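# Move the blanking panel from bench into shelving's empty bay

## Task

Take the blanking panel off the work bench and place it so it sits entirely within the empty bay of the parts shelving, then open the gripper and back the robot away; the panel must stay there without the robot supporting it, and the robot must not tip over or be left leaning.

## Robot and tools

ROBOT. A Hello Robot Stretch 3: a two-wheeled base (0.33 m long, 0.34 m wide), a lift riding a mast, and a single telescoping arm pointing out of the robot's RIGHT side, ending in a wrist (yaw, pitch, roll) and a gripper. The arm cannot move forward or back, so to shift the gripper along the robot's heading you drive the base. Turning in place pivots about the wheel-axle midpoint, 0.05 m behind the front edge; with the arm retracted and wrist folded the sweep radius is 0.28 m, while an unfolded level wrist reaches beyond it. An external nudge may occasionally disturb loose objects.

FRAMES. Base frame: origin on the floor between the drive wheels, x ahead, y to the left, z up. hand_pose is reported in that frame, at the point where closed fingertips meet. The odometry frame is the base frame as it stood when the scene began; heading is positive leftward, range -3.142 to 3.142.

TOOL execute_actions takes {"actions": [...]}, run in sequence. Each action may have "robot" (a command, a list of up to 8 commands run one after another, or {"stop": true}), "steps" (1 to 450 control steps at 30 per second; default 1) and "until" (an early-exit condition, only together with steps). An action holding only steps just waits. Motions keep running across actions and while the model is thinking. A bad or out-of-range value rejects the entire call and nothing runs.
- base: exactly one key. translate_m is a relative drive in metres from the current spot, forward positive, |value| at most 1. rotate_rad is a relative turn in place in radians, counter-clockwise (left) positive, |value| at most 3.2. No sideways motion.
- joints: absolute targets by name; unnamed joints keep their targets. lift_m 0 to 1.1 (arm height on the mast, m); arm_m 0 to 0.52 (extension, m); wrist_yaw_rad -1.345 to 4.42 (0 along the arm, positive swings toward the front, 3.0 folds over the base); wrist_pitch_rad -1.57 to 0.451 (0 level, negative tips fingers down); wrist_roll_rad -2.911 to 2.911; gripper_m -0.089 to 0.179 (larger is wider; the real fingertip gap is about 0.007 m smaller near closed and 0.025 m smaller fully open, zero below 0.007); head_pan_rad -3.953 to 1.73 (0 ahead, positive left, -1.57 looks along the arm); head_tilt_rad -1.53 to 0.419 (negative looks down).
- contact_limits: {"arm_m": effort %, 1 to 100}, the motor effort at which the arm's motion halts; smaller is gentler, but too small halts instantly. It applies until the next arm command.
- pause_s inside a queue waits up to 15 s. A queue moves on only after each prior command finishes "done" (off_target also passes for base and gripper); any other outcome drops the rest.
- until: e.g. {"robot": {"status": "ended"}} becomes true once nothing is moving and no queue runs; or field comparisons such as {"lift_m": [">", 0.3], "base_status": ["!=", "moving"]}. "any" in place of "robot" fires when the first motion ends.
A new command overrides immediately and discards the remainder of an older queue.

GRIPPING. Close to a value below the object's width (lower squeezes harder; the stall guard may ease off, letting heavy items slip). Release by going at least 0.02 above the value where the pads first touched. Neither gripper_m nor "done" proves you are holding anything; check the cameras.

SPEED. Full base speed (0.30 m/s, 1.9 rad/s) only with lift_m under 0.30, arm_m under 0.03 and wrist_yaw_rad over 2.54; otherwise 0.10 m/s and 0.63 rad/s.

SELF-COLLISION. Fold or unfold the wrist (yaw to 3.0) only with lift_m between 0.32 and 0.95, wrist_pitch_rad -0.4 and roll near 0. Once folded, the lift may go down to 0.25. If wrist_yaw_rad is below -0.4, keep pitch at -0.5 or lower.

RESULTS. Each result is a snapshot with images from head_camera, nav_camera and wrist_camera (head_pan/tilt aim the first two). base_status shows progress as (translate_m done of goal). joint_goals, joint_status (moving, done, off_target, contact_stop, time_out, stopped, not_commanded, torque_fault), measured_speeds, refusals and queue/queue_left follow. contact_stop leaves the lift or arm slack until commanded again. torque_fault means a wrist servo is off for 10 s and limp. on_its_own lines report goals the robot changed itself, slack or off joints, loaded motors at rest, and base_tilt beyond 3 degrees. motor_effort is in % (positive pushes to higher values; peak in brackets), with persistent per-motor error. lidar_m: 12 distances in 30-degree sectors, first straight ahead then counter-clockwise (4th left, 7th behind, 10th right), plane 0.17 m high, 0.15 to 12 m. wrist_depth_mm and head_depth_mm are 7x7 median depth grids (head image is sideways). refused:/dropped: lines index actions and commands from 0.

zoom_image: {"camera": one of head_camera, nav_camera, wrist_camera, "region": [x0, y0, x1, y1]} in pixels of that camera's latest image, top-left origin, at most 504x504.

finished_scene: {"scene": 1 or 2}; final, reports success and presents the next task. Let every motion end before calling it.

CAUTIONS. Pushing an unyielding object with the gripper higher than about 0.45 m can tip the robot before the contact stop fires; a repeat push after contact_stop tips it more readily. Do not drive while the gripper grips, hooks or presses something immovable. If the base catches on furniture (worst when reversing), reverse the last move in small steps; if tilted, free the gripper and, if still tipped, lower lift_m to about 0.2.

Each tool is called after "Emit:" by a JSON object that holds its "op" and its "data".

## Session

Emit:
{"op": "execute_actions", "data": {"actions": []}}

Scene clock: 0.00 s.
robot.base_odometry: x=+0.000 y=+0.000 heading=+0.000 (m, m, rad; robot's odometry frame)
robot.turned_by_wheels: +0.000 (rad since the last result)
robot.turned_by_imu: +0.000 (rad since the last result)
robot.base_tilt: forward=-0.3 right=-0.5 (deg)
robot.lidar_m: 2.22 1.24 1.14 2.39 2.21 1.41 2.18 1.51 1.39 1.40 1.33 2.59
robot.head_depth_mm: 1629 2392 2396 2396 2397 2403 2053 / 1627 2484 2520 2497 2505 2542 2067 / 1693 2635 2592 2540 2491 2521 2094 / 1685 2711 2753 2806 2757 2614 2113 / 1769 2783 2901 2854 2890 2785 2119 / 1825 2807 3110 3162 3114 2945 2129 / 1832 2773 3106 3112 3136 3011 2153
robot.base_status: not_commanded
robot.joint_positions: lift_m=+0.366 arm_m=+0.003 wrist_yaw_rad=+3.010 wrist_pitch_rad=-0.502 wrist_roll_rad=+0.008 gripper_m=+0.037 head_pan_rad=-0.002 head_tilt_rad=+0.011
robot.joint_goals: lift_m=+0.366 arm_m=+0.003 wrist_yaw_rad=+3.010 wrist_pitch_rad=-0.502 wrist_roll_rad=+0.008 gripper_m=+0.037 head_pan_rad=-0.002 head_tilt_rad=+0.011
robot.joint_status: lift_m=not_commanded arm_m=not_commanded wrist_yaw_rad=not_commanded wrist_pitch_rad=not_commanded wrist_roll_rad=not_commanded gripper_m=not_commanded head_pan_rad=not_commanded head_tilt_rad=not_commanded
robot.measured_speeds: translate_m=+0.000 rotate_rad=+0.000 lift_m=+0.000 arm_m=+0.000 wrist_yaw_rad=+0.000 wrist_pitch_rad=+0.000 wrist_roll_rad=+0.000 head_pan_rad=+0.000 head_tilt_rad=+0.000
robot: refusals=0 queue=idle queue_left=0
robot.motor_effort: left_wheel=+0 right_wheel=+0 lift_m=+21 arm_m=+0 wrist_yaw_rad=+0 wrist_pitch_rad=+7 wrist_roll_rad=+0 gripper_m=-1 head_pan_rad=+0 head_tilt_rad=+1 (%)
robot.hand_pose: x=+0.0068 y=+0.0634 z=+0.3603 quat_wxyz=(+0.221, +0.697, +0.129, +0.669) (m; robot's base frame)
robot.wrist_depth_mm: - - - - - 953 920 / - - - - - - - / 962 918 963 - - - - / 763 753 764 786 754 816 808 / 637 648 - 661 660 660 664 / 544 546 - 550 576 569 575 / 482 501 - - 501 487 499
pictures: head_camera (sideways: a quarter turn clockwise sets it upright), nav_camera (sideways: a quarter turn counterclockwise sets it upright), wrist_camera
Images, in order (width x height): head_camera 896x504, nav_camera 672x504, wrist_camera 644x364.

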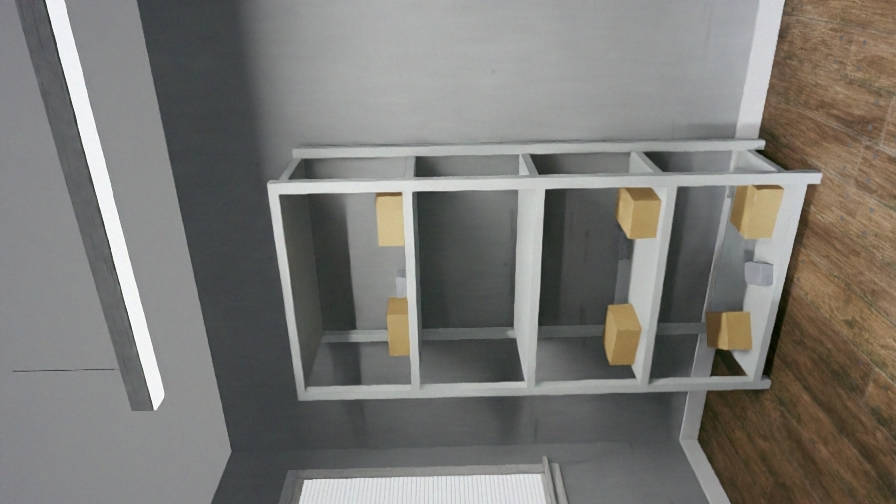

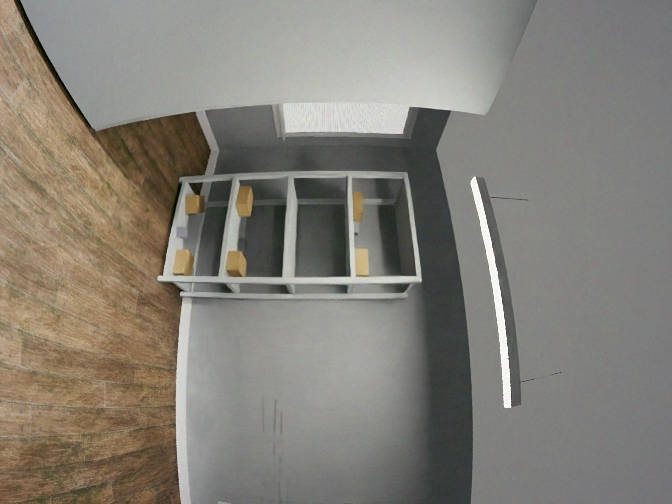

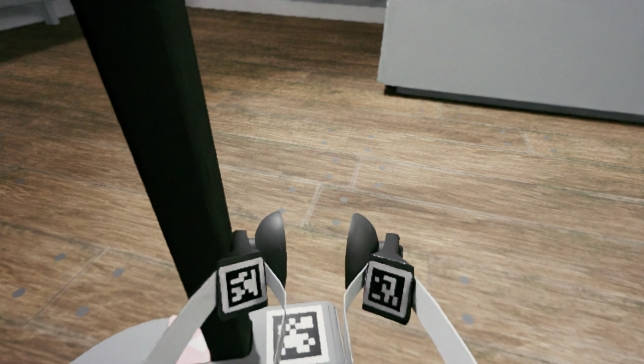

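Emit:
{"op": "execute_actions", "data": {"actions": [{"robot":{"joints":{"head_pan_rad":1.0,"head_tilt_rad":-0.4}},"steps":450,"until":{"robot":{"status":"ended"}}}]}}

Emit:
{"op": "execute_actions", "data": {"actions": [{"robot":{"joints":{"head_pan_rad":-1.2,"head_tilt_rad":-0.4}},"steps":450,"until":{"robot":{"status":"ended"}}}]}}

Scene clock: 6.13 s.
robot.base_odometry: x=+0.000 y=+0.000 heading=+0.000 (m, m, rad; robot's odometry frame)
robot.turned_by_wheels: +0.000 (rad since the last result)
robot.turned_by_imu: +0.001 (rad since the last result)
robot.base_tilt: forward=-0.4 right=-0.5 (deg)
robot.lidar_m: 2.21 1.24 1.14 2.39 2.21 1.41 2.18 1.50 1.39 1.40 1.34 2.58
robot.head_depth_mm: 991 1068 1159 1272 1398 1522 1320 / 980 1054 1139 1256 1377 1496 1324 / 968 1038 1126 1216 1337 1480 1337 / 950 1026 1105 1206 1320 1458 1352 / 939 1008 1085 1180 1286 1448 1351 / 927 1004 1118 2422 2220 1691 1348 / 1932 2074 2220 2368 2255 1698 1369
robot.base_status: not_commanded
robot.joint_positions: lift_m=+0.366 arm_m=+0.003 wrist_yaw_rad=+3.010 wrist_pitch_rad=-0.502 wrist_roll_rad=+0.008 gripper_m=+0.037 head_pan_rad=+0.993 head_tilt_rad=-0.394
robot.joint_goals: lift_m=+0.366 arm_m=+0.003 wrist_yaw_rad=+3.010 wrist_pitch_rad=-0.502 wrist_roll_rad=+0.008 gripper_m=+0.037 head_pan_rad=+1.000 head_tilt_rad=-0.400
robot.joint_status: lift_m=not_commanded arm_m=not_commanded wrist_yaw_rad=not_commanded wrist_pitch_rad=not_commanded wrist_roll_rad=not_commanded gripper_m=not_commanded head_pan_rad=done head_tilt_rad=done
robot.measured_speeds: translate_m=+0.000 rotate_rad=+0.000 lift_m=+0.000 arm_m=+0.000 wrist_yaw_rad=+0.000 wrist_pitch_rad=+0.000 wrist_roll_rad=+0.000 head_pan_rad=+0.000 head_tilt_rad=+0.000
robot: refusals=0 queue=done queue_left=0
robot.motor_effort: left_wheel=+0(1) right_wheel=-1(1) lift_m=+20(21) arm_m=+0(0) wrist_yaw_rad=+0(0) wrist_pitch_rad=+7(7) wrist_roll_rad=+0(0) gripper_m=-1(0) head_pan_rad=+3(32) head_tilt_rad=-2(19) (%)
robot.hand_pose: x=+0.0068 y=+0.0634 z=+0.3603 quat_wxyz=(+0.221, +0.697, +0.129, +0.669) (m; robot's base frame)
robot.wrist_depth_mm: - - - - - 955 897 / - - - - - - - / 936 923 930 - - - - / 736 773 781 756 757 778 793 / 648 643 - 661 670 675 674 / 541 544 - 555 565 563 574 / 482 514 - - 485 486 494
pictures: head_camera (sideways: a quarter turn clockwise sets it upright), nav_camera (sideways: a quarter turn counterclockwise sets it upright), wrist_camera
Images, in order (width x height): head_camera 896x504, nav_camera 672x504, wrist_camera 644x364.

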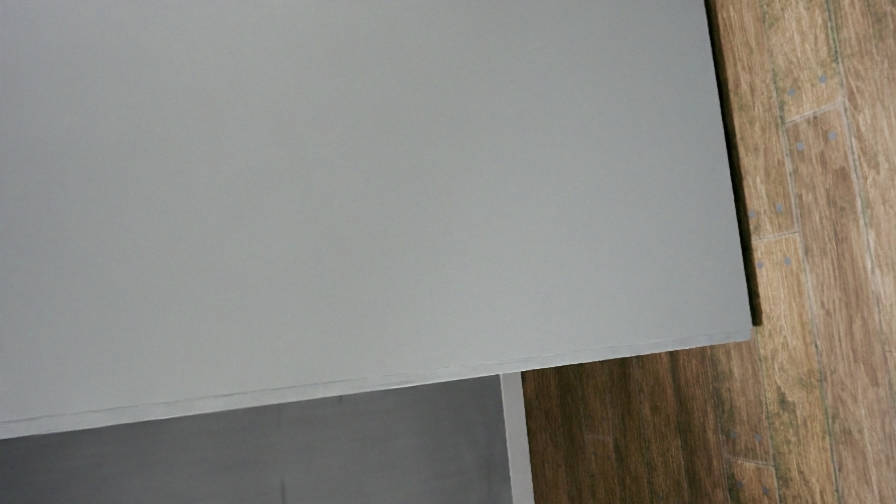

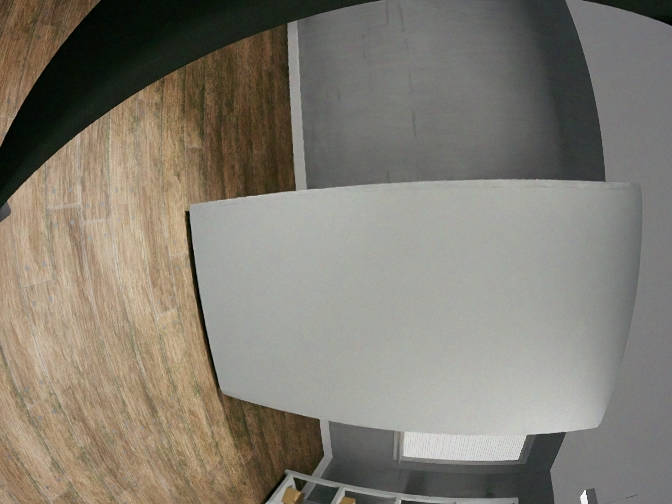

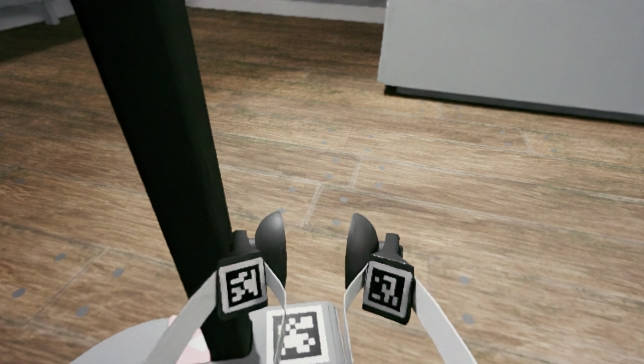

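Scene clock: 7.80 s.
robot.base_odometry: x=+0.000 y=+0.000 heading=+0.000 (m, m, rad; robot's odometry frame)
robot.turned_by_wheels: +0.000 (rad since the last result)
robot.turned_by_imu: +0.000 (rad since the last result)
robot.base_tilt: forward=-0.4 right=-0.5 (deg)
robot.lidar_m: 2.22 1.24 1.14 2.38 2.20 1.41 2.18 1.50 1.39 1.40 1.33 2.59
robot.head_depth_mm: 1291 1370 1464 1564 1686 1639 1327 / 1403 1502 1595 1723 1867 1651 1337 / 1528 1647 1793 1783 1755 1657 1340 / 1690 1831 1996 1847 1864 1672 1352 / 1893 2048 2246 2388 2122 1676 1358 / 2101 2373 2624 2868 2231 1692 1360 / 2320 2490 2646 2736 2239 1686 1361
robot.base_status: not_commanded
robot.joint_positions: lift_m=+0.366 arm_m=+0.003 wrist_yaw_rad=+3.010 wrist_pitch_rad=-0.502 wrist_roll_rad=+0.008 gripper_m=+0.037 head_pan_rad=-1.193 head_tilt_rad=-0.395
robot.joint_goals: lift_m=+0.366 arm_m=+0.003 wrist_yaw_rad=+3.010 wrist_pitch_rad=-0.502 wrist_roll_rad=+0.008 gripper_m=+0.037 head_pan_rad=-1.200 head_tilt_rad=-0.400
robot.joint_status: lift_m=not_commanded arm_m=not_commanded wrist_yaw_rad=not_commanded wrist_pitch_rad=not_commanded wrist_roll_rad=not_commanded gripper_m=not_commanded head_pan_rad=done head_tilt_rad=done
robot.measured_speeds: translate_m=+0.000 rotate_rad=+0.000 lift_m=+0.000 arm_m=+0.000 wrist_yaw_rad=+0.000 wrist_pitch_rad=+0.000 wrist_roll_rad=+0.000 head_pan_rad=+0.000 head_tilt_rad=+0.000
robot: refusals=0 queue=done queue_left=0
robot.motor_effort: left_wheel=+0(0) right_wheel=+0(1) lift_m=+21(20) arm_m=+0(0) wrist_yaw_rad=+0(0) wrist_pitch_rad=+7(7) wrist_roll_rad=+0(0) gripper_m=-1(1) head_pan_rad=-3(34) head_tilt_rad=-2(1) (%)
robot.hand_pose: x=+0.0068 y=+0.0634 z=+0.3603 quat_wxyz=(+0.221, +0.697, +0.129, +0.669) (m; robot's base frame)
robot.wrist_depth_mm: - - - - - 926 890 / - - - - - - - / 918 903 979 - - - - / 754 755 778 779 794 783 809 / 636 635 - 656 673 660 661 / 557 557 - 542 574 571 567 / 477 502 - - 490 487 501
pictures: head_camera (sideways: a quarter turn clockwise sets it upright), nav_camera (sideways: a quarter turn counterclockwise sets it upright), wrist_camera
Images, in order (width x height): head_camera 896x504, nav_camera 672x504, wrist_camera 644x364.

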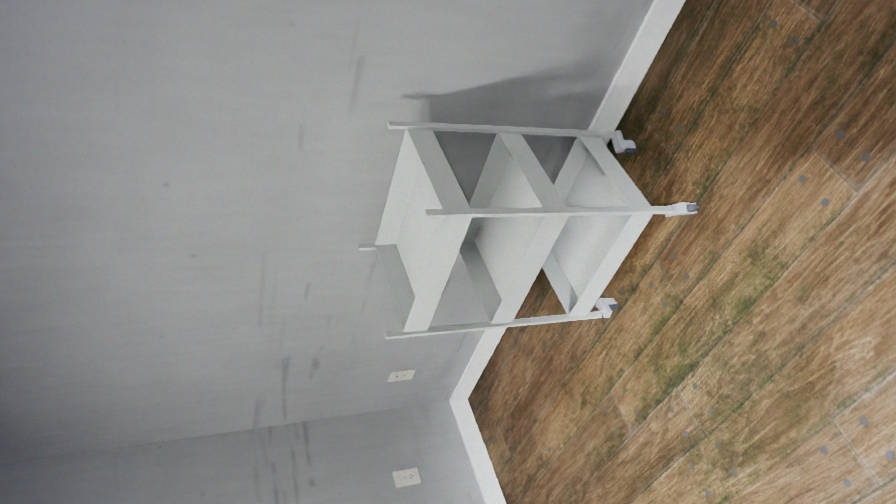

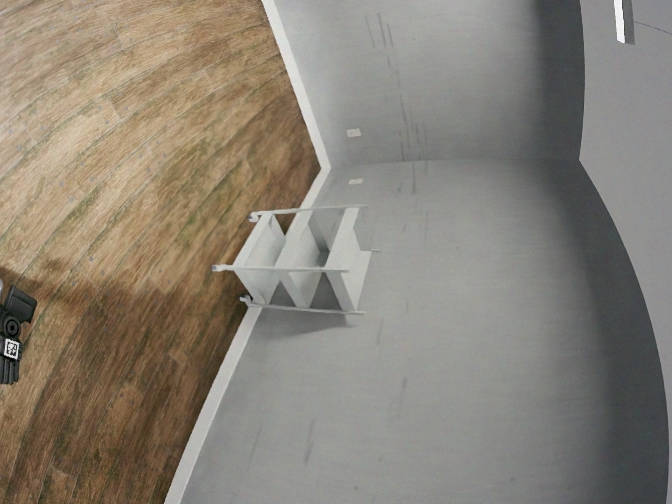

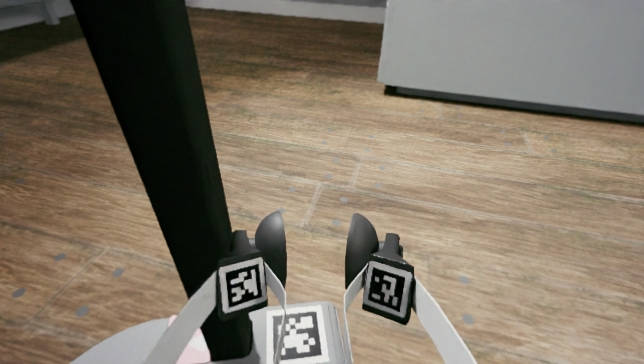

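Emit:
{"op": "execute_actions", "data": {"actions": [{"robot":{"joints":{"head_pan_rad":-2.6,"head_tilt_rad":-0.4}},"steps":450,"until":{"robot":{"status":"ended"}}}]}}

Emit:
{"op": "execute_actions", "data": {"actions": [{"robot":{"joints":{"head_pan_rad":-3.7,"head_tilt_rad":-0.4}},"steps":450,"until":{"robot":{"status":"ended"}}}]}}

Scene clock: 12.33 s.
robot.base_odometry: x=+0.000 y=+0.000 heading=+0.000 (m, m, rad; robot's odometry frame)
robot.turned_by_wheels: +0.000 (rad since the last result)
robot.turned_by_imu: +0.001 (rad since the last result)
robot.base_tilt: forward=-0.4 right=-0.5 (deg)
robot.lidar_m: 2.21 1.24 1.14 2.39 2.20 1.41 2.18 1.50 1.39 1.41 1.34 2.58
robot.head_depth_mm: 1694 1881 2061 2275 2151 1638 1322 / 1582 1711 1871 2065 2115 1659 1338 / 1476 1585 1734 1867 2015 1660 1348 / 1391 1484 1579 1730 1883 1675 1345 / 1311 1396 1505 1618 1749 1667 1361 / 1247 1320 1408 1515 1615 1669 1352 / 1177 1241 1327 1410 1503 1590 1357
robot.base_status: not_commanded
robot.joint_positions: lift_m=+0.366 arm_m=+0.003 wrist_yaw_rad=+3.010 wrist_pitch_rad=-0.502 wrist_roll_rad=+0.008 gripper_m=+0.037 head_pan_rad=-2.593 head_tilt_rad=-0.395
robot.joint_goals: lift_m=+0.366 arm_m=+0.003 wrist_yaw_rad=+3.010 wrist_pitch_rad=-0.502 wrist_roll_rad=+0.008 gripper_m=+0.037 head_pan_rad=-2.600 head_tilt_rad=-0.400
robot.joint_status: lift_m=not_commanded arm_m=not_commanded wrist_yaw_rad=not_commanded wrist_pitch_rad=not_commanded wrist_roll_rad=not_commanded gripper_m=not_commanded head_pan_rad=done head_tilt_rad=done
robot.measured_speeds: translate_m=+0.000 rotate_rad=+0.000 lift_m=+0.000 arm_m=+0.000 wrist_yaw_rad=+0.000 wrist_pitch_rad=+0.000 wrist_roll_rad=+0.000 head_pan_rad=+0.000 head_tilt_rad=+0.000
robot: refusals=0 queue=done queue_left=0
robot.motor_effort: left_wheel=+0(1) right_wheel=-1(0) lift_m=+20(20) arm_m=+0(0) wrist_yaw_rad=+0(0) wrist_pitch_rad=+7(7) wrist_roll_rad=+0(0) gripper_m=-1(1) head_pan_rad=-3(32) head_tilt_rad=-1(1) (%)
robot.hand_pose: x=+0.0068 y=+0.0634 z=+0.3603 quat_wxyz=(+0.221, +0.697, +0.129, +0.669) (m; robot's base frame)
robot.wrist_depth_mm: - - - - - 976 923 / - - - - - - - / 919 925 944 - - - - / 750 782 779 749 796 794 811 / 630 642 - 668 672 681 681 / 551 556 - 565 565 562 583 / 482 507 - - 488 500 505
pictures: head_camera (sideways: a quarter turn clockwise sets it upright), nav_camera (sideways: a quarter turn counterclockwise sets it upright), wrist_camera
Images, in order (width x height): head_camera 896x504, nav_camera 672x504, wrist_camera 644x364.

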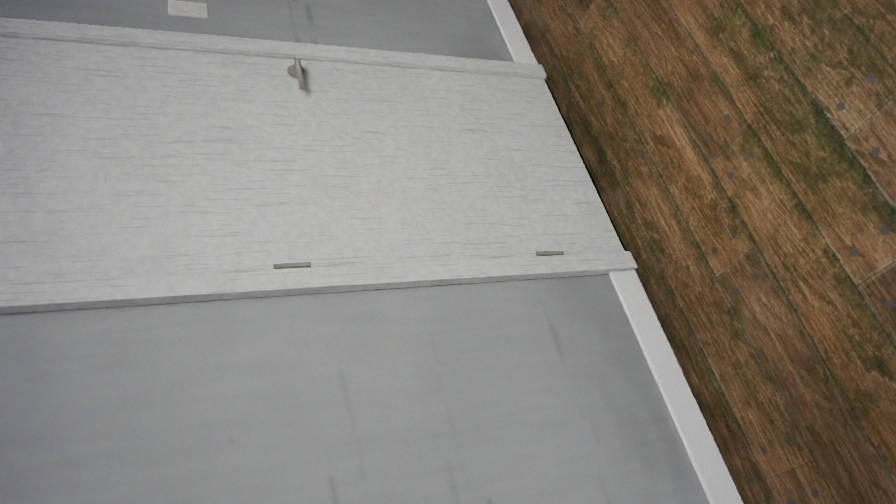

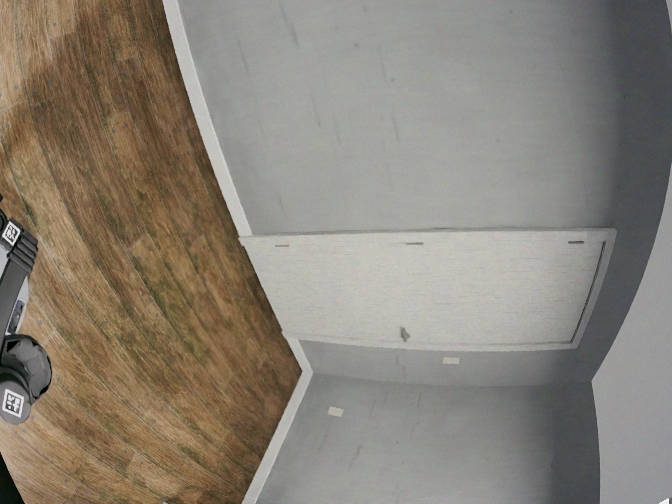

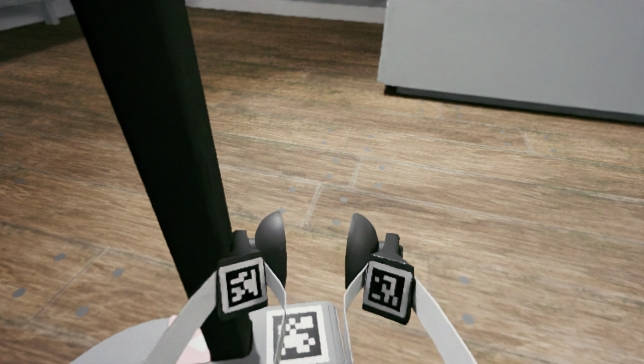

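Scene clock: 13.50 s.
robot.base_odometry: x=+0.000 y=+0.000 heading=+0.000 (m, m, rad; robot's odometry frame)
robot.turned_by_wheels: +0.000 (rad since the last result)
robot.turned_by_imu: +0.000 (rad since the last result)
robot.base_tilt: forward=-0.4 right=-0.6 (deg)
robot.lidar_m: 2.22 1.24 1.14 2.38 2.21 1.41 2.18 1.50 1.39 1.40 1.34 2.58
robot.head_depth_mm: 1890 2064 1649 2365 2123 1639 1327 / 1883 2008 1675 2333 2159 1628 1329 / 1864 1994 1706 2325 2189 1656 1339 / 1834 1975 1760 2262 2075 1662 1352 / 1814 1937 2095 2305 2210 1684 1347 / 1796 1921 2063 2266 2229 1708 1353 / 1771 1904 2037 2227 2238 1684 1365
robot.base_status: not_commanded
robot.joint_positions: lift_m=+0.366 arm_m=+0.003 wrist_yaw_rad=+3.010 wrist_pitch_rad=-0.502 wrist_roll_rad=+0.008 gripper_m=+0.037 head_pan_rad=-3.693 head_tilt_rad=-0.395
robot.joint_goals: lift_m=+0.366 arm_m=+0.003 wrist_yaw_rad=+3.010 wrist_pitch_rad=-0.502 wrist_roll_rad=+0.008 gripper_m=+0.037 head_pan_rad=-3.700 head_tilt_rad=-0.400
robot.joint_status: lift_m=not_commanded arm_m=not_commanded wrist_yaw_rad=not_commanded wrist_pitch_rad=not_commanded wrist_roll_rad=not_commanded gripper_m=not_commanded head_pan_rad=done head_tilt_rad=done
robot.measured_speeds: translate_m=+0.000 rotate_rad=+0.000 lift_m=+0.000 arm_m=+0.000 wrist_yaw_rad=+0.000 wrist_pitch_rad=+0.000 wrist_roll_rad=+0.000 head_pan_rad=+0.000 head_tilt_rad=+0.000
robot: refusals=0 queue=done queue_left=0
robot.motor_effort: left_wheel=+0(0) right_wheel=-1(1) lift_m=+21(21) arm_m=+0(0) wrist_yaw_rad=+0(1) wrist_pitch_rad=+7(7) wrist_roll_rad=+0(0) gripper_m=-1(1) head_pan_rad=-3(34) head_tilt_rad=-2(1) (%)
robot.hand_pose: x=+0.0068 y=+0.0634 z=+0.3603 quat_wxyz=(+0.221, +0.697, +0.129, +0.669) (m; robot's base frame)
robot.wrist_depth_mm: - - - - - 966 933 / - - - - - - - / 948 917 957 - - - - / 734 772 759 802 809 788 798 / 638 645 - 661 658 661 673 / 541 550 - 555 567 557 567 / 478 505 - - 494 493 499
pictures: head_camera (sideways: a quarter turn clockwise sets it upright), nav_camera (sideways: a quarter turn counterclockwise sets it upright), wrist_camera
Images, in order (width x height): head_camera 896x504, nav_camera 672x504, wrist_camera 644x364.

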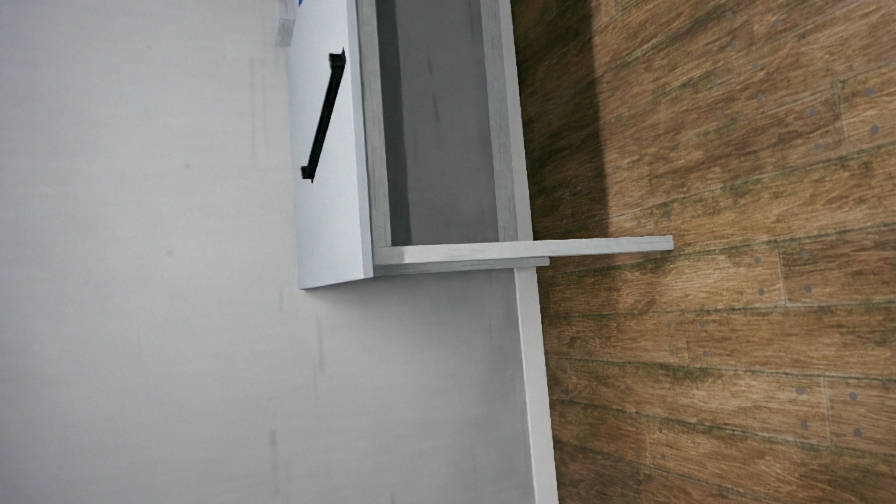

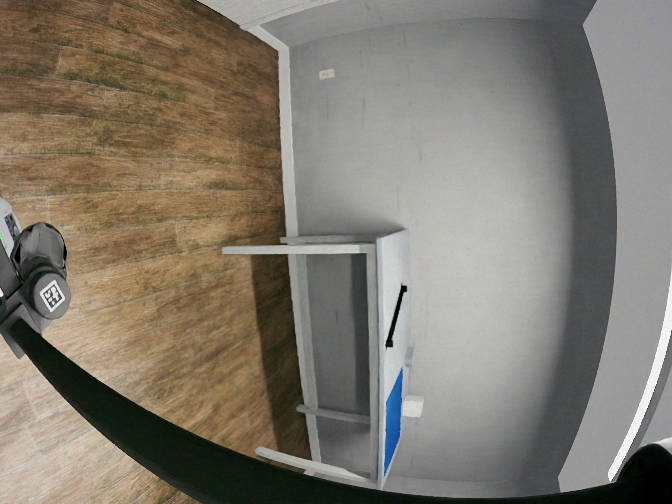

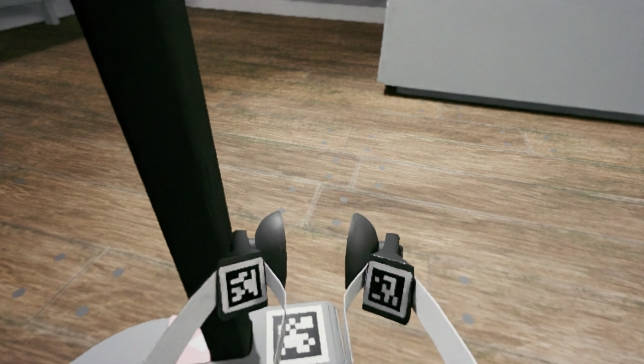

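Emit:
{"op": "zoom_image", "data": {"camera": "head_camera", "region": [240, 0, 440, 200]}}

Region (240, 0, 440, 200) of head_camera's 896x504 image, scaled by 2.520, with more detail than that image has.

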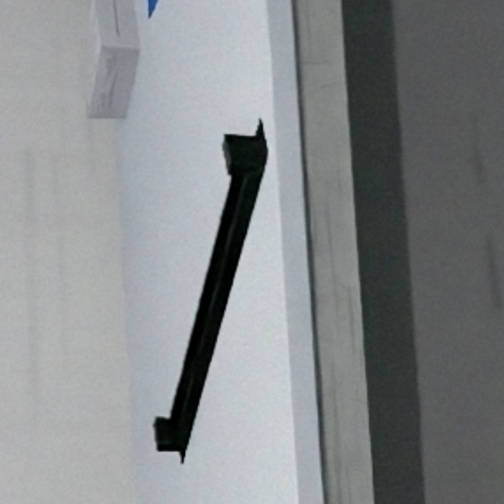

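Emit:
{"op": "execute_actions", "data": {"actions": [{"robot":[{"joints":{"lift_m":0.28,"head_pan_rad":-1.57,"head_tilt_rad":-0.6}},{"base":{"rotate_rad":-1.065}},{"base":{"translate_m":-1.0}},{"base":{"translate_m":-0.25}},{"base":{"rotate_rad":-0.925}}],"steps":450,"until":{"robot":{"status":"ended"}}}]}}

Scene clock: 63.83 s.
robot.base_odometry: x=-0.606 y=+1.093 heading=-1.990 (m, m, rad; robot's odometry frame)
robot.turned_by_wheels: -1.990 (rad since the last result)
robot.turned_by_imu: -2.009 (rad since the last result)
robot.base_tilt: forward=-0.4 right=-0.6 (deg)
robot.lidar_m: 2.13 2.23 2.57 1.60 1.09 1.23 1.60 0.87 1.10 1.06 1.11 0.74
robot.head_depth_mm: 976 1081 876 633 531 1395 1177 / 972 1063 894 641 532 1396 1182 / 974 1084 904 647 538 1411 1199 / 982 1090 917 653 542 1421 1203 / 978 1080 925 659 547 1435 1205 / 975 1082 942 666 532 1427 1216 / 973 1094 955 667 552 1450 1220
robot.base_status: done (rotate_rad -0.9249 of -0.9250)
robot.joint_positions: lift_m=+0.281 arm_m=+0.003 wrist_yaw_rad=+3.010 wrist_pitch_rad=-0.502 wrist_roll_rad=+0.008 gripper_m=+0.037 head_pan_rad=-1.577 head_tilt_rad=-0.593
robot.joint_goals: lift_m=+0.280 arm_m=+0.003 wrist_yaw_rad=+3.010 wrist_pitch_rad=-0.502 wrist_roll_rad=+0.008 gripper_m=+0.037 head_pan_rad=-1.570 head_tilt_rad=-0.600
robot.joint_status: lift_m=done arm_m=not_commanded wrist_yaw_rad=not_commanded wrist_pitch_rad=not_commanded wrist_roll_rad=not_commanded gripper_m=not_commanded head_pan_rad=done head_tilt_rad=done
robot.measured_speeds: translate_m=+0.000 rotate_rad=+0.000 lift_m=+0.000 arm_m=+0.000 wrist_yaw_rad=+0.000 wrist_pitch_rad=+0.000 wrist_roll_rad=+0.000 head_pan_rad=+0.000 head_tilt_rad=+0.000
robot: refusals=0 queue=done queue_left=0
robot.motor_effort: left_wheel=+3(11) right_wheel=-3(9) lift_m=+9(21) arm_m=+0(1) wrist_yaw_rad=+0(0) wrist_pitch_rad=+7(7) wrist_roll_rad=+0(0) gripper_m=-1(1) head_pan_rad=+2(33) head_tilt_rad=-3(15) (%)
robot.hand_pose: x=+0.0068 y=+0.0634 z=+0.2751 quat_wxyz=(+0.221, +0.697, +0.129, +0.669) (m; robot's base frame)
robot.wrist_depth_mm: 754 - - - - - - / 833 - - - - - - / 754 762 788 799 820 862 836 / 623 625 632 654 653 645 666 / 516 530 - 556 553 555 550 / 468 - - - 477 466 477 / - - - - 405 411 410
pictures: head_camera (sideways: a quarter turn clockwise sets it upright), nav_camera (sideways: a quarter turn counterclockwise sets it upright), wrist_camera
Images, in order (width x height): head_camera 896x504, nav_camera 672x504, wrist_camera 644x364.

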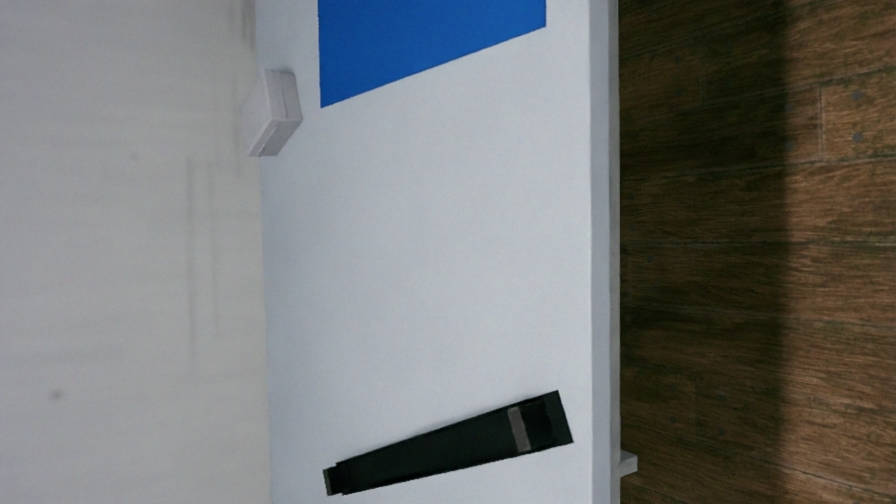

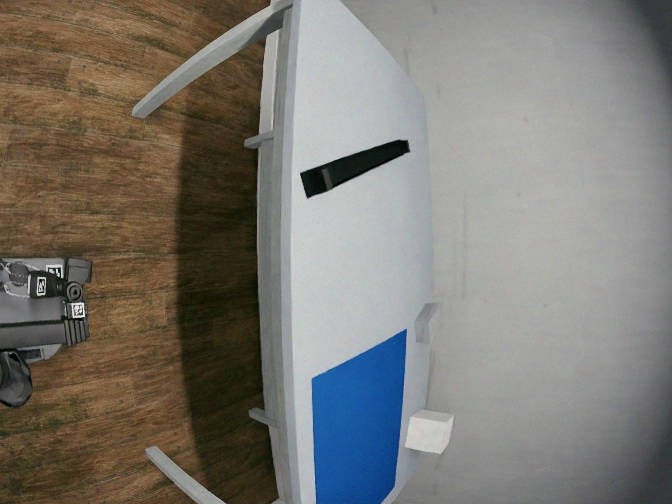

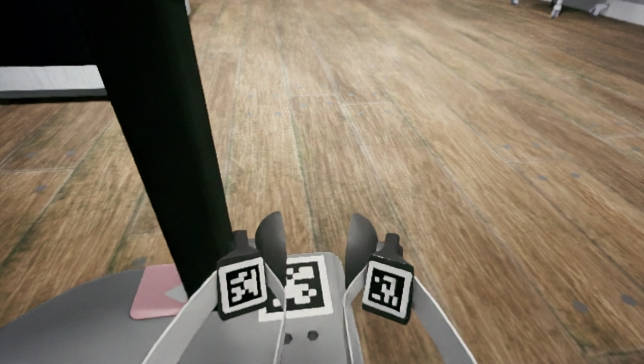

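Emit:
{"op": "zoom_image", "data": {"camera": "head_camera", "region": [300, 304, 640, 504]}}

Region (300, 304, 640, 504) of head_camera's 896x504 image, scaled by 1.482, with more detail than that image has; it fills the top 296 rows of this view, and the rest is white.

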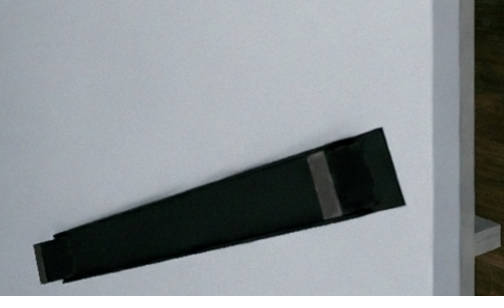

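Emit:
{"op": "execute_actions", "data": {"actions": [{"robot":{"joints":{"lift_m":1.08,"wrist_pitch_rad":-0.4,"wrist_roll_rad":0.0,"head_pan_rad":-1.3,"head_tilt_rad":-0.7},"base":{"translate_m":0.1}},"steps":200,"until":{"robot":{"lift_m":[">",0.36]}}},{"robot":{"joints":{"wrist_yaw_rad":1.57,"gripper_m":0.12}},"steps":450,"until":{"robot":{"status":"ended"}}},{"robot":{"joints":{"wrist_yaw_rad":0.38,"wrist_pitch_rad":-0.8}},"steps":450,"until":{"robot":{"status":"ended"}}}]}}

Scene clock: 116.97 s.
robot.base_odometry: x=-0.646 y=+1.002 heading=-1.990 (m, m, rad; robot's odometry frame)
robot.turned_by_wheels: +0.000 (rad since the last result)
robot.turned_by_imu: +0.004 (rad since the last result)
robot.base_tilt: forward=-0.4 right=-0.5 (deg)
robot.lidar_m: 2.03 2.12 2.50 3.05 1.10 1.24 1.69 0.96 1.10 1.07 1.11 0.66
robot.head_depth_mm: 946 1018 - - - 1257 1130 / 975 1040 - 559 1492 1312 1143 / 1000 1046 719 543 1540 1329 1142 / 1028 1069 738 567 1547 1333 1156 / 1061 1078 749 574 1600 1342 1154 / 1092 1182 758 597 1608 1349 1165 / 1118 1270 770 628 1532 1269 1165
robot.base_status: done (translate_m +0.1000 of +0.1000)
robot.joint_positions: lift_m=+1.079 arm_m=+0.003 wrist_yaw_rad=+0.383 wrist_pitch_rad=-0.807 wrist_roll_rad=+0.005 gripper_m=+0.120 head_pan_rad=-1.307 head_tilt_rad=-0.691
robot.joint_goals: lift_m=+1.080 arm_m=+0.003 wrist_yaw_rad=+0.380 wrist_pitch_rad=-0.800 wrist_roll_rad=+0.000 gripper_m=+0.120 head_pan_rad=-1.300 head_tilt_rad=-0.700
robot.joint_status: lift_m=done arm_m=not_commanded wrist_yaw_rad=done wrist_pitch_rad=done wrist_roll_rad=done gripper_m=done head_pan_rad=done head_tilt_rad=done
robot.measured_speeds: translate_m=+0.000 rotate_rad=+0.000 lift_m=+0.000 arm_m=+0.000 wrist_yaw_rad=+0.000 wrist_pitch_rad=+0.000 wrist_roll_rad=+0.000 head_pan_rad=+0.000 head_tilt_rad=+0.000
robot: refusals=0 queue=done queue_left=0
robot.motor_effort: left_wheel=+2(11) right_wheel=-3(5) lift_m=+31(33) arm_m=+0(0) wrist_yaw_rad=-2(3) wrist_pitch_rad=+3(15) wrist_roll_rad=-2(0) gripper_m=-1(83) head_pan_rad=+2(20) head_tilt_rad=-3(11) (%)
robot.hand_pose: x=+0.0381 y=-0.2963 z=+1.0163 quat_wxyz=(+0.690, +0.396, -0.587, -0.150) (m; robot's base frame)
robot.wrist_depth_mm: 444 445 464 465 468 483 482 / 388 385 399 396 403 408 419 / - 362 353 350 355 353 364 / - 766 - 316 313 318 322 / - - - - 298 289 291 / - - - - - 280 264 / - - - - - - -
pictures: head_camera (sideways: a quarter turn clockwise sets it upright), nav_camera (sideways: a quarter turn counterclockwise sets it upright), wrist_camera
Images, in order (width x height): head_camera 896x504, nav_camera 672x504, wrist_camera 644x364.

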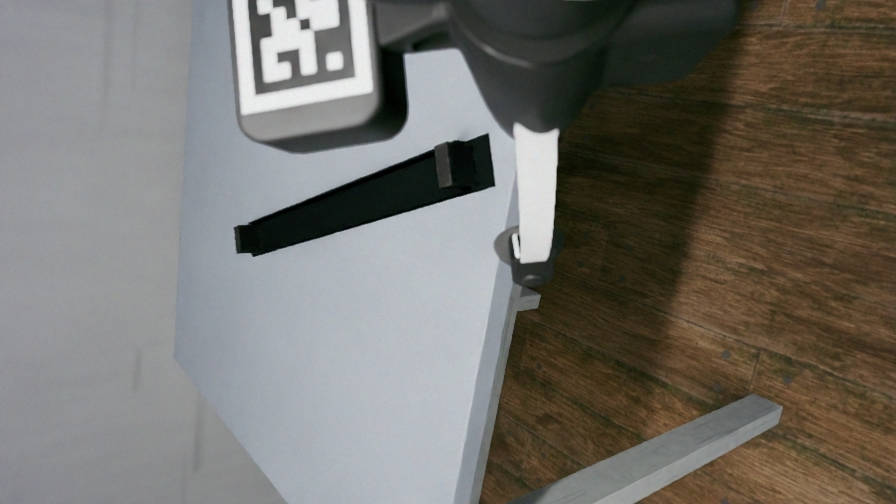

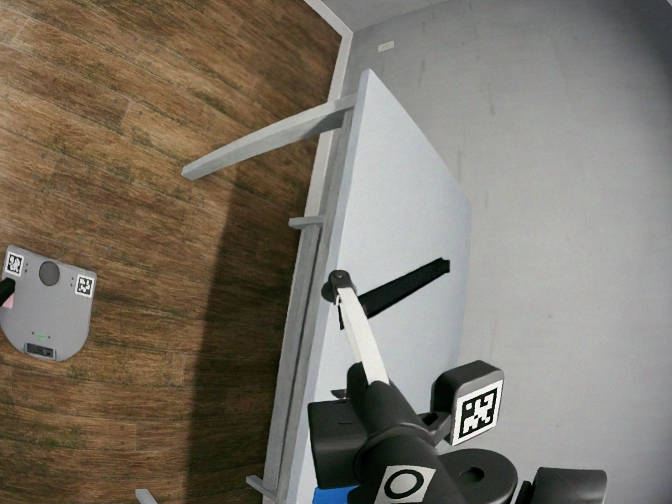

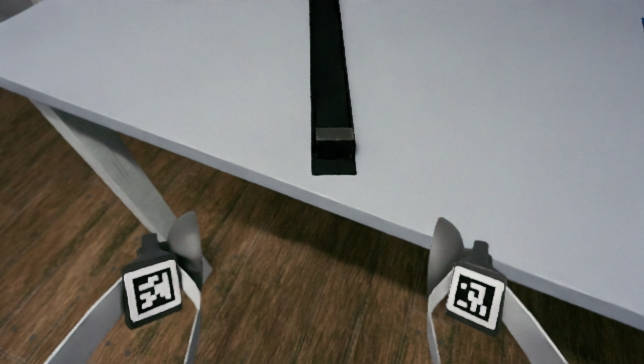

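Emit:
{"op": "zoom_image", "data": {"camera": "wrist_camera", "region": [250, 0, 420, 200]}}

Emit:
{"op": "zoom_image", "data": {"camera": "head_camera", "region": [220, 110, 520, 280]}}

Region (250, 0, 420, 200) of wrist_camera's 644x364 image, scaled by 2.520; it fills the left 428 columns of this view, and the rest is white.

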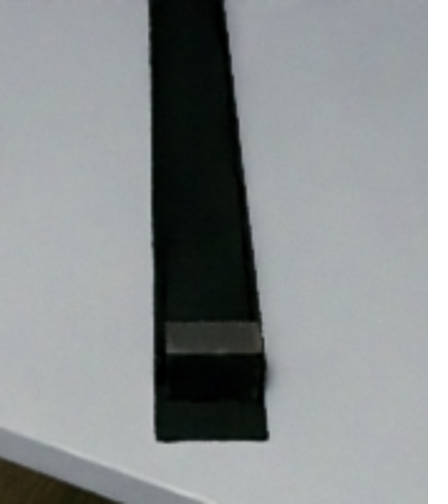

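Region (220, 110, 520, 280) of head_camera's 896x504 image, scaled by 1.680, with more detail than that image has; it fills the top 286 rows of this view, and the rest is white.

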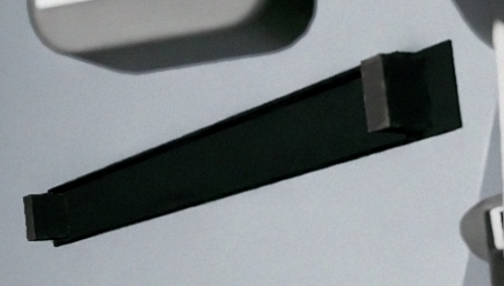

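Emit:
{"op": "execute_actions", "data": {"actions": [{"robot":{"joints":{"lift_m":1.0,"wrist_pitch_rad":-0.55,"arm_m":0.243,"head_pan_rad":-1.4,"head_tilt_rad":-0.55,"gripper_m":0.10},"base":{"translate_m":0.083}},"steps":450,"until":{"robot":{"status":"ended"}}}]}}

Scene clock: 139.50 s.
robot.base_odometry: x=-0.680 y=+0.926 heading=-1.990 (m, m, rad; robot's odometry frame)
robot.turned_by_wheels: +0.000 (rad since the last result)
robot.turned_by_imu: +0.002 (rad since the last result)
robot.base_tilt: forward=-0.5 right=-0.5 (deg)
robot.lidar_m: 1.95 2.04 2.45 3.05 1.10 1.24 1.78 1.04 1.10 1.07 0.61 0.60
robot.head_depth_mm: 937 1015 - 619 517 1390 1199 / 955 1044 - 618 504 1395 1213 / 972 1072 993 670 526 1446 1221 / 988 1093 1001 690 547 1447 1215 / 1008 1120 1015 698 554 1458 1228 / 1028 1144 1031 704 575 1471 1226 / 1057 1176 1297 712 600 868 961
robot.base_status: done (translate_m +0.0830 of +0.0830)
robot.joint_positions: lift_m=+1.001 arm_m=+0.243 wrist_yaw_rad=+0.381 wrist_pitch_rad=-0.572 wrist_roll_rad=+0.005 gripper_m=+0.100 head_pan_rad=-1.393 head_tilt_rad=-0.556
robot.joint_goals: lift_m=+1.000 arm_m=+0.243 wrist_yaw_rad=+0.380 wrist_pitch_rad=-0.550 wrist_roll_rad=+0.000 gripper_m=+0.100 head_pan_rad=-1.400 head_tilt_rad=-0.550
robot.joint_status: lift_m=done arm_m=done wrist_yaw_rad=done wrist_pitch_rad=done wrist_roll_rad=done gripper_m=done head_pan_rad=done head_tilt_rad=done
robot.measured_speeds: translate_m=+0.000 rotate_rad=+0.000 lift_m=+0.000 arm_m=+0.000 wrist_yaw_rad=+0.000 wrist_pitch_rad=+0.000 wrist_roll_rad=+0.000 head_pan_rad=+0.000 head_tilt_rad=+0.000
robot: refusals=0 queue=done queue_left=0
robot.motor_effort: left_wheel=+3(7) right_wheel=-2(3) lift_m=+9(29) arm_m=+4(4) wrist_yaw_rad=-1(2) wrist_pitch_rad=+11(13) wrist_roll_rad=-2(2) gripper_m=-1(73) head_pan_rad=-3(11) head_tilt_rad=+3(13) (%)
robot.hand_pose: x=+0.0537 y=-0.5755 z=+0.9804 quat_wxyz=(+0.702, +0.324, -0.630, -0.069) (m; robot's base frame)
robot.wrist_depth_mm: - 838 624 634 602 568 535 / - 446 459 463 477 484 496 / 348 360 360 360 370 379 384 / 290 294 298 294 306 313 317 / 249 252 257 254 267 263 268 / 218 223 222 222 226 229 233 / 194 191 197 194 198 202 204
pictures: head_camera (sideways: a quarter turn clockwise sets it upright), nav_camera (sideways: a quarter turn counterclockwise sets it upright), wrist_camera
Images, in order (width x height): head_camera 896x504, nav_camera 672x504, wrist_camera 644x364.

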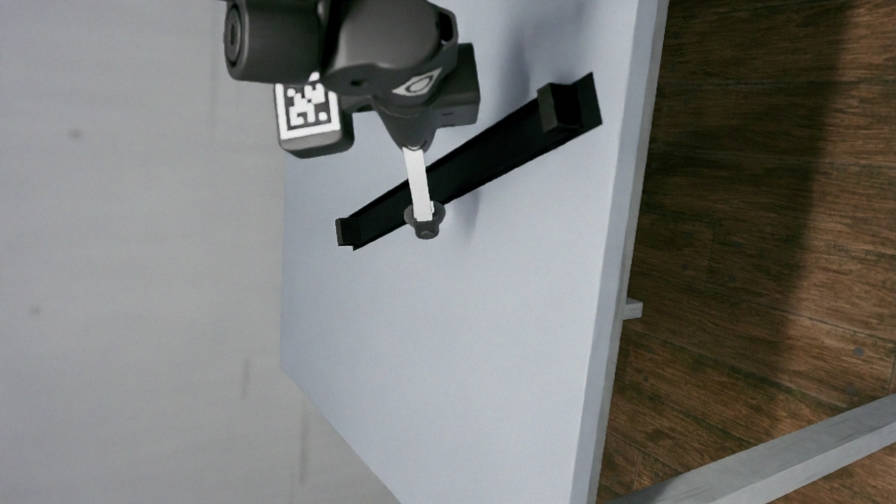

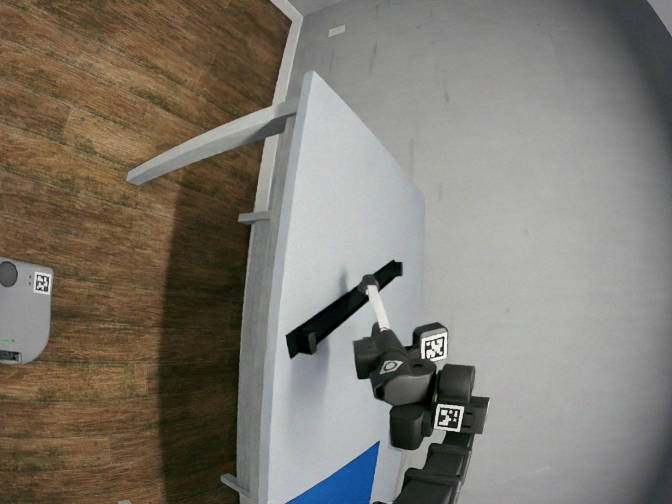

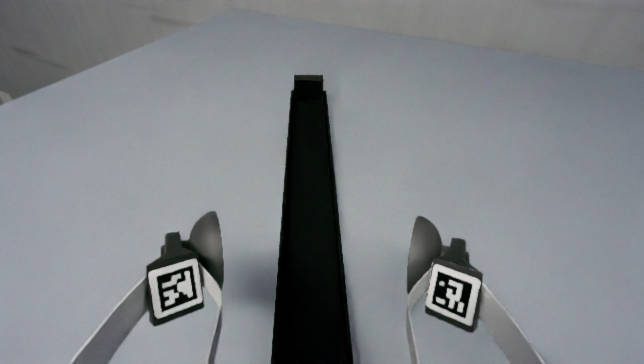

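Emit:
{"op": "execute_actions", "data": {"actions": [{"robot":{"joints":{"lift_m":0.965,"wrist_pitch_rad":-0.45}},"steps":450,"until":{"robot":{"status":"ended"}}}]}}

Scene clock: 159.27 s.
robot.base_odometry: x=-0.680 y=+0.926 heading=-1.990 (m, m, rad; robot's odometry frame)
robot.turned_by_wheels: +0.000 (rad since the last result)
robot.turned_by_imu: +0.001 (rad since the last result)
robot.base_tilt: forward=-0.4 right=-0.5 (deg)
robot.lidar_m: 1.94 2.03 2.45 3.07 1.10 1.24 1.78 1.04 1.10 1.07 0.61 0.60
robot.head_depth_mm: 934 1036 - - 518 1394 1206 / 949 1059 1122 - 506 1399 1205 / 974 1071 992 659 525 1445 1215 / 989 1100 1003 688 547 1456 1211 / 1013 1117 1015 697 551 1455 1228 / 1036 1146 1029 703 575 1461 1225 / 1049 1165 1299 714 602 869 964
robot.base_status: done (translate_m +0.0830 of +0.0830)
robot.joint_positions: lift_m=+0.966 arm_m=+0.243 wrist_yaw_rad=+0.381 wrist_pitch_rad=-0.474 wrist_roll_rad=+0.005 gripper_m=+0.100 head_pan_rad=-1.393 head_tilt_rad=-0.556
robot.joint_goals: lift_m=+0.965 arm_m=+0.243 wrist_yaw_rad=+0.380 wrist_pitch_rad=-0.450 wrist_roll_rad=+0.000 gripper_m=+0.100 head_pan_rad=-1.400 head_tilt_rad=-0.550
robot.joint_status: lift_m=done arm_m=done wrist_yaw_rad=done wrist_pitch_rad=done wrist_roll_rad=done gripper_m=done head_pan_rad=done head_tilt_rad=done
robot.measured_speeds: translate_m=+0.000 rotate_rad=+0.000 lift_m=+0.000 arm_m=+0.000 wrist_yaw_rad=+0.000 wrist_pitch_rad=+0.000 wrist_roll_rad=+0.000 head_pan_rad=+0.000 head_tilt_rad=+0.000
robot: refusals=0 queue=done queue_left=0
robot.motor_effort: left_wheel=+3(2) right_wheel=-3(3) lift_m=+9(11) arm_m=+4(4) wrist_yaw_rad=+0(1) wrist_pitch_rad=+12(14) wrist_roll_rad=-2(2) gripper_m=-1(1) head_pan_rad=-3(3) head_tilt_rad=+2(3) (%)
robot.hand_pose: x=+0.0592 y=-0.5890 z=+0.9660 quat_wxyz=(+0.705, +0.293, -0.645, -0.034) (m; robot's base frame)
robot.wrist_depth_mm: 938 838 722 671 612 576 529 / - 497 512 526 543 558 546 / 365 367 377 381 386 399 406 / 288 293 300 301 306 306 310 / 239 241 250 242 257 255 256 / 205 208 209 207 211 216 214 / 179 176 180 179 184 186 189
pictures: head_camera (sideways: a quarter turn clockwise sets it upright), nav_camera (sideways: a quarter turn counterclockwise sets it upright), wrist_camera
Images, in order (width x height): head_camera 896x504, nav_camera 672x504, wrist_camera 644x364.

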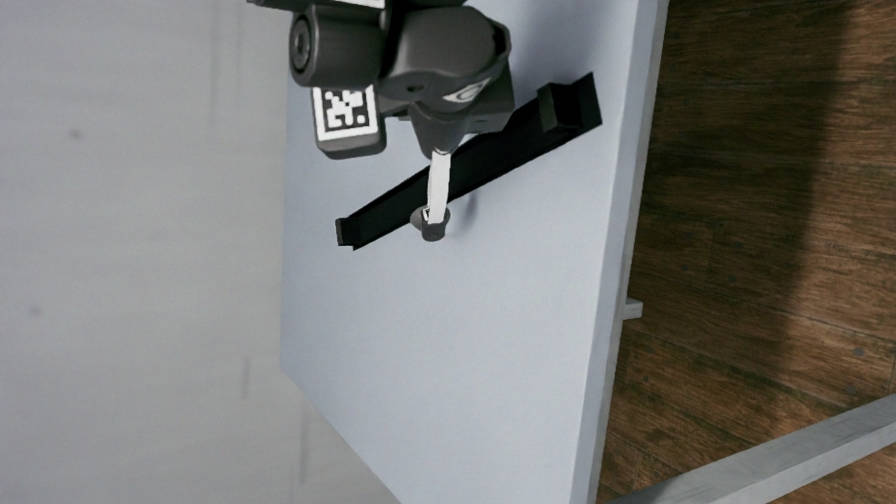

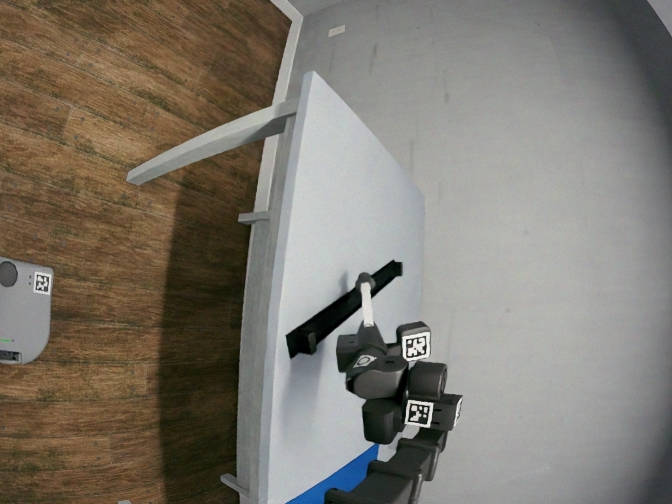

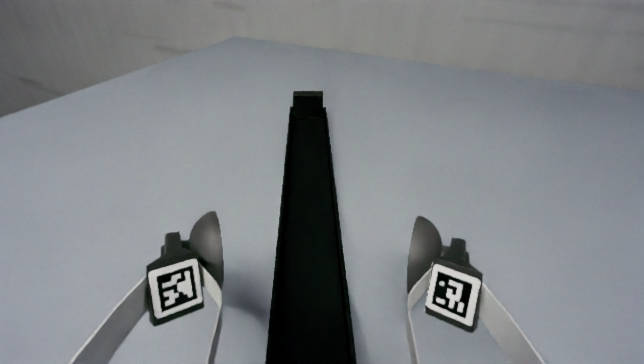

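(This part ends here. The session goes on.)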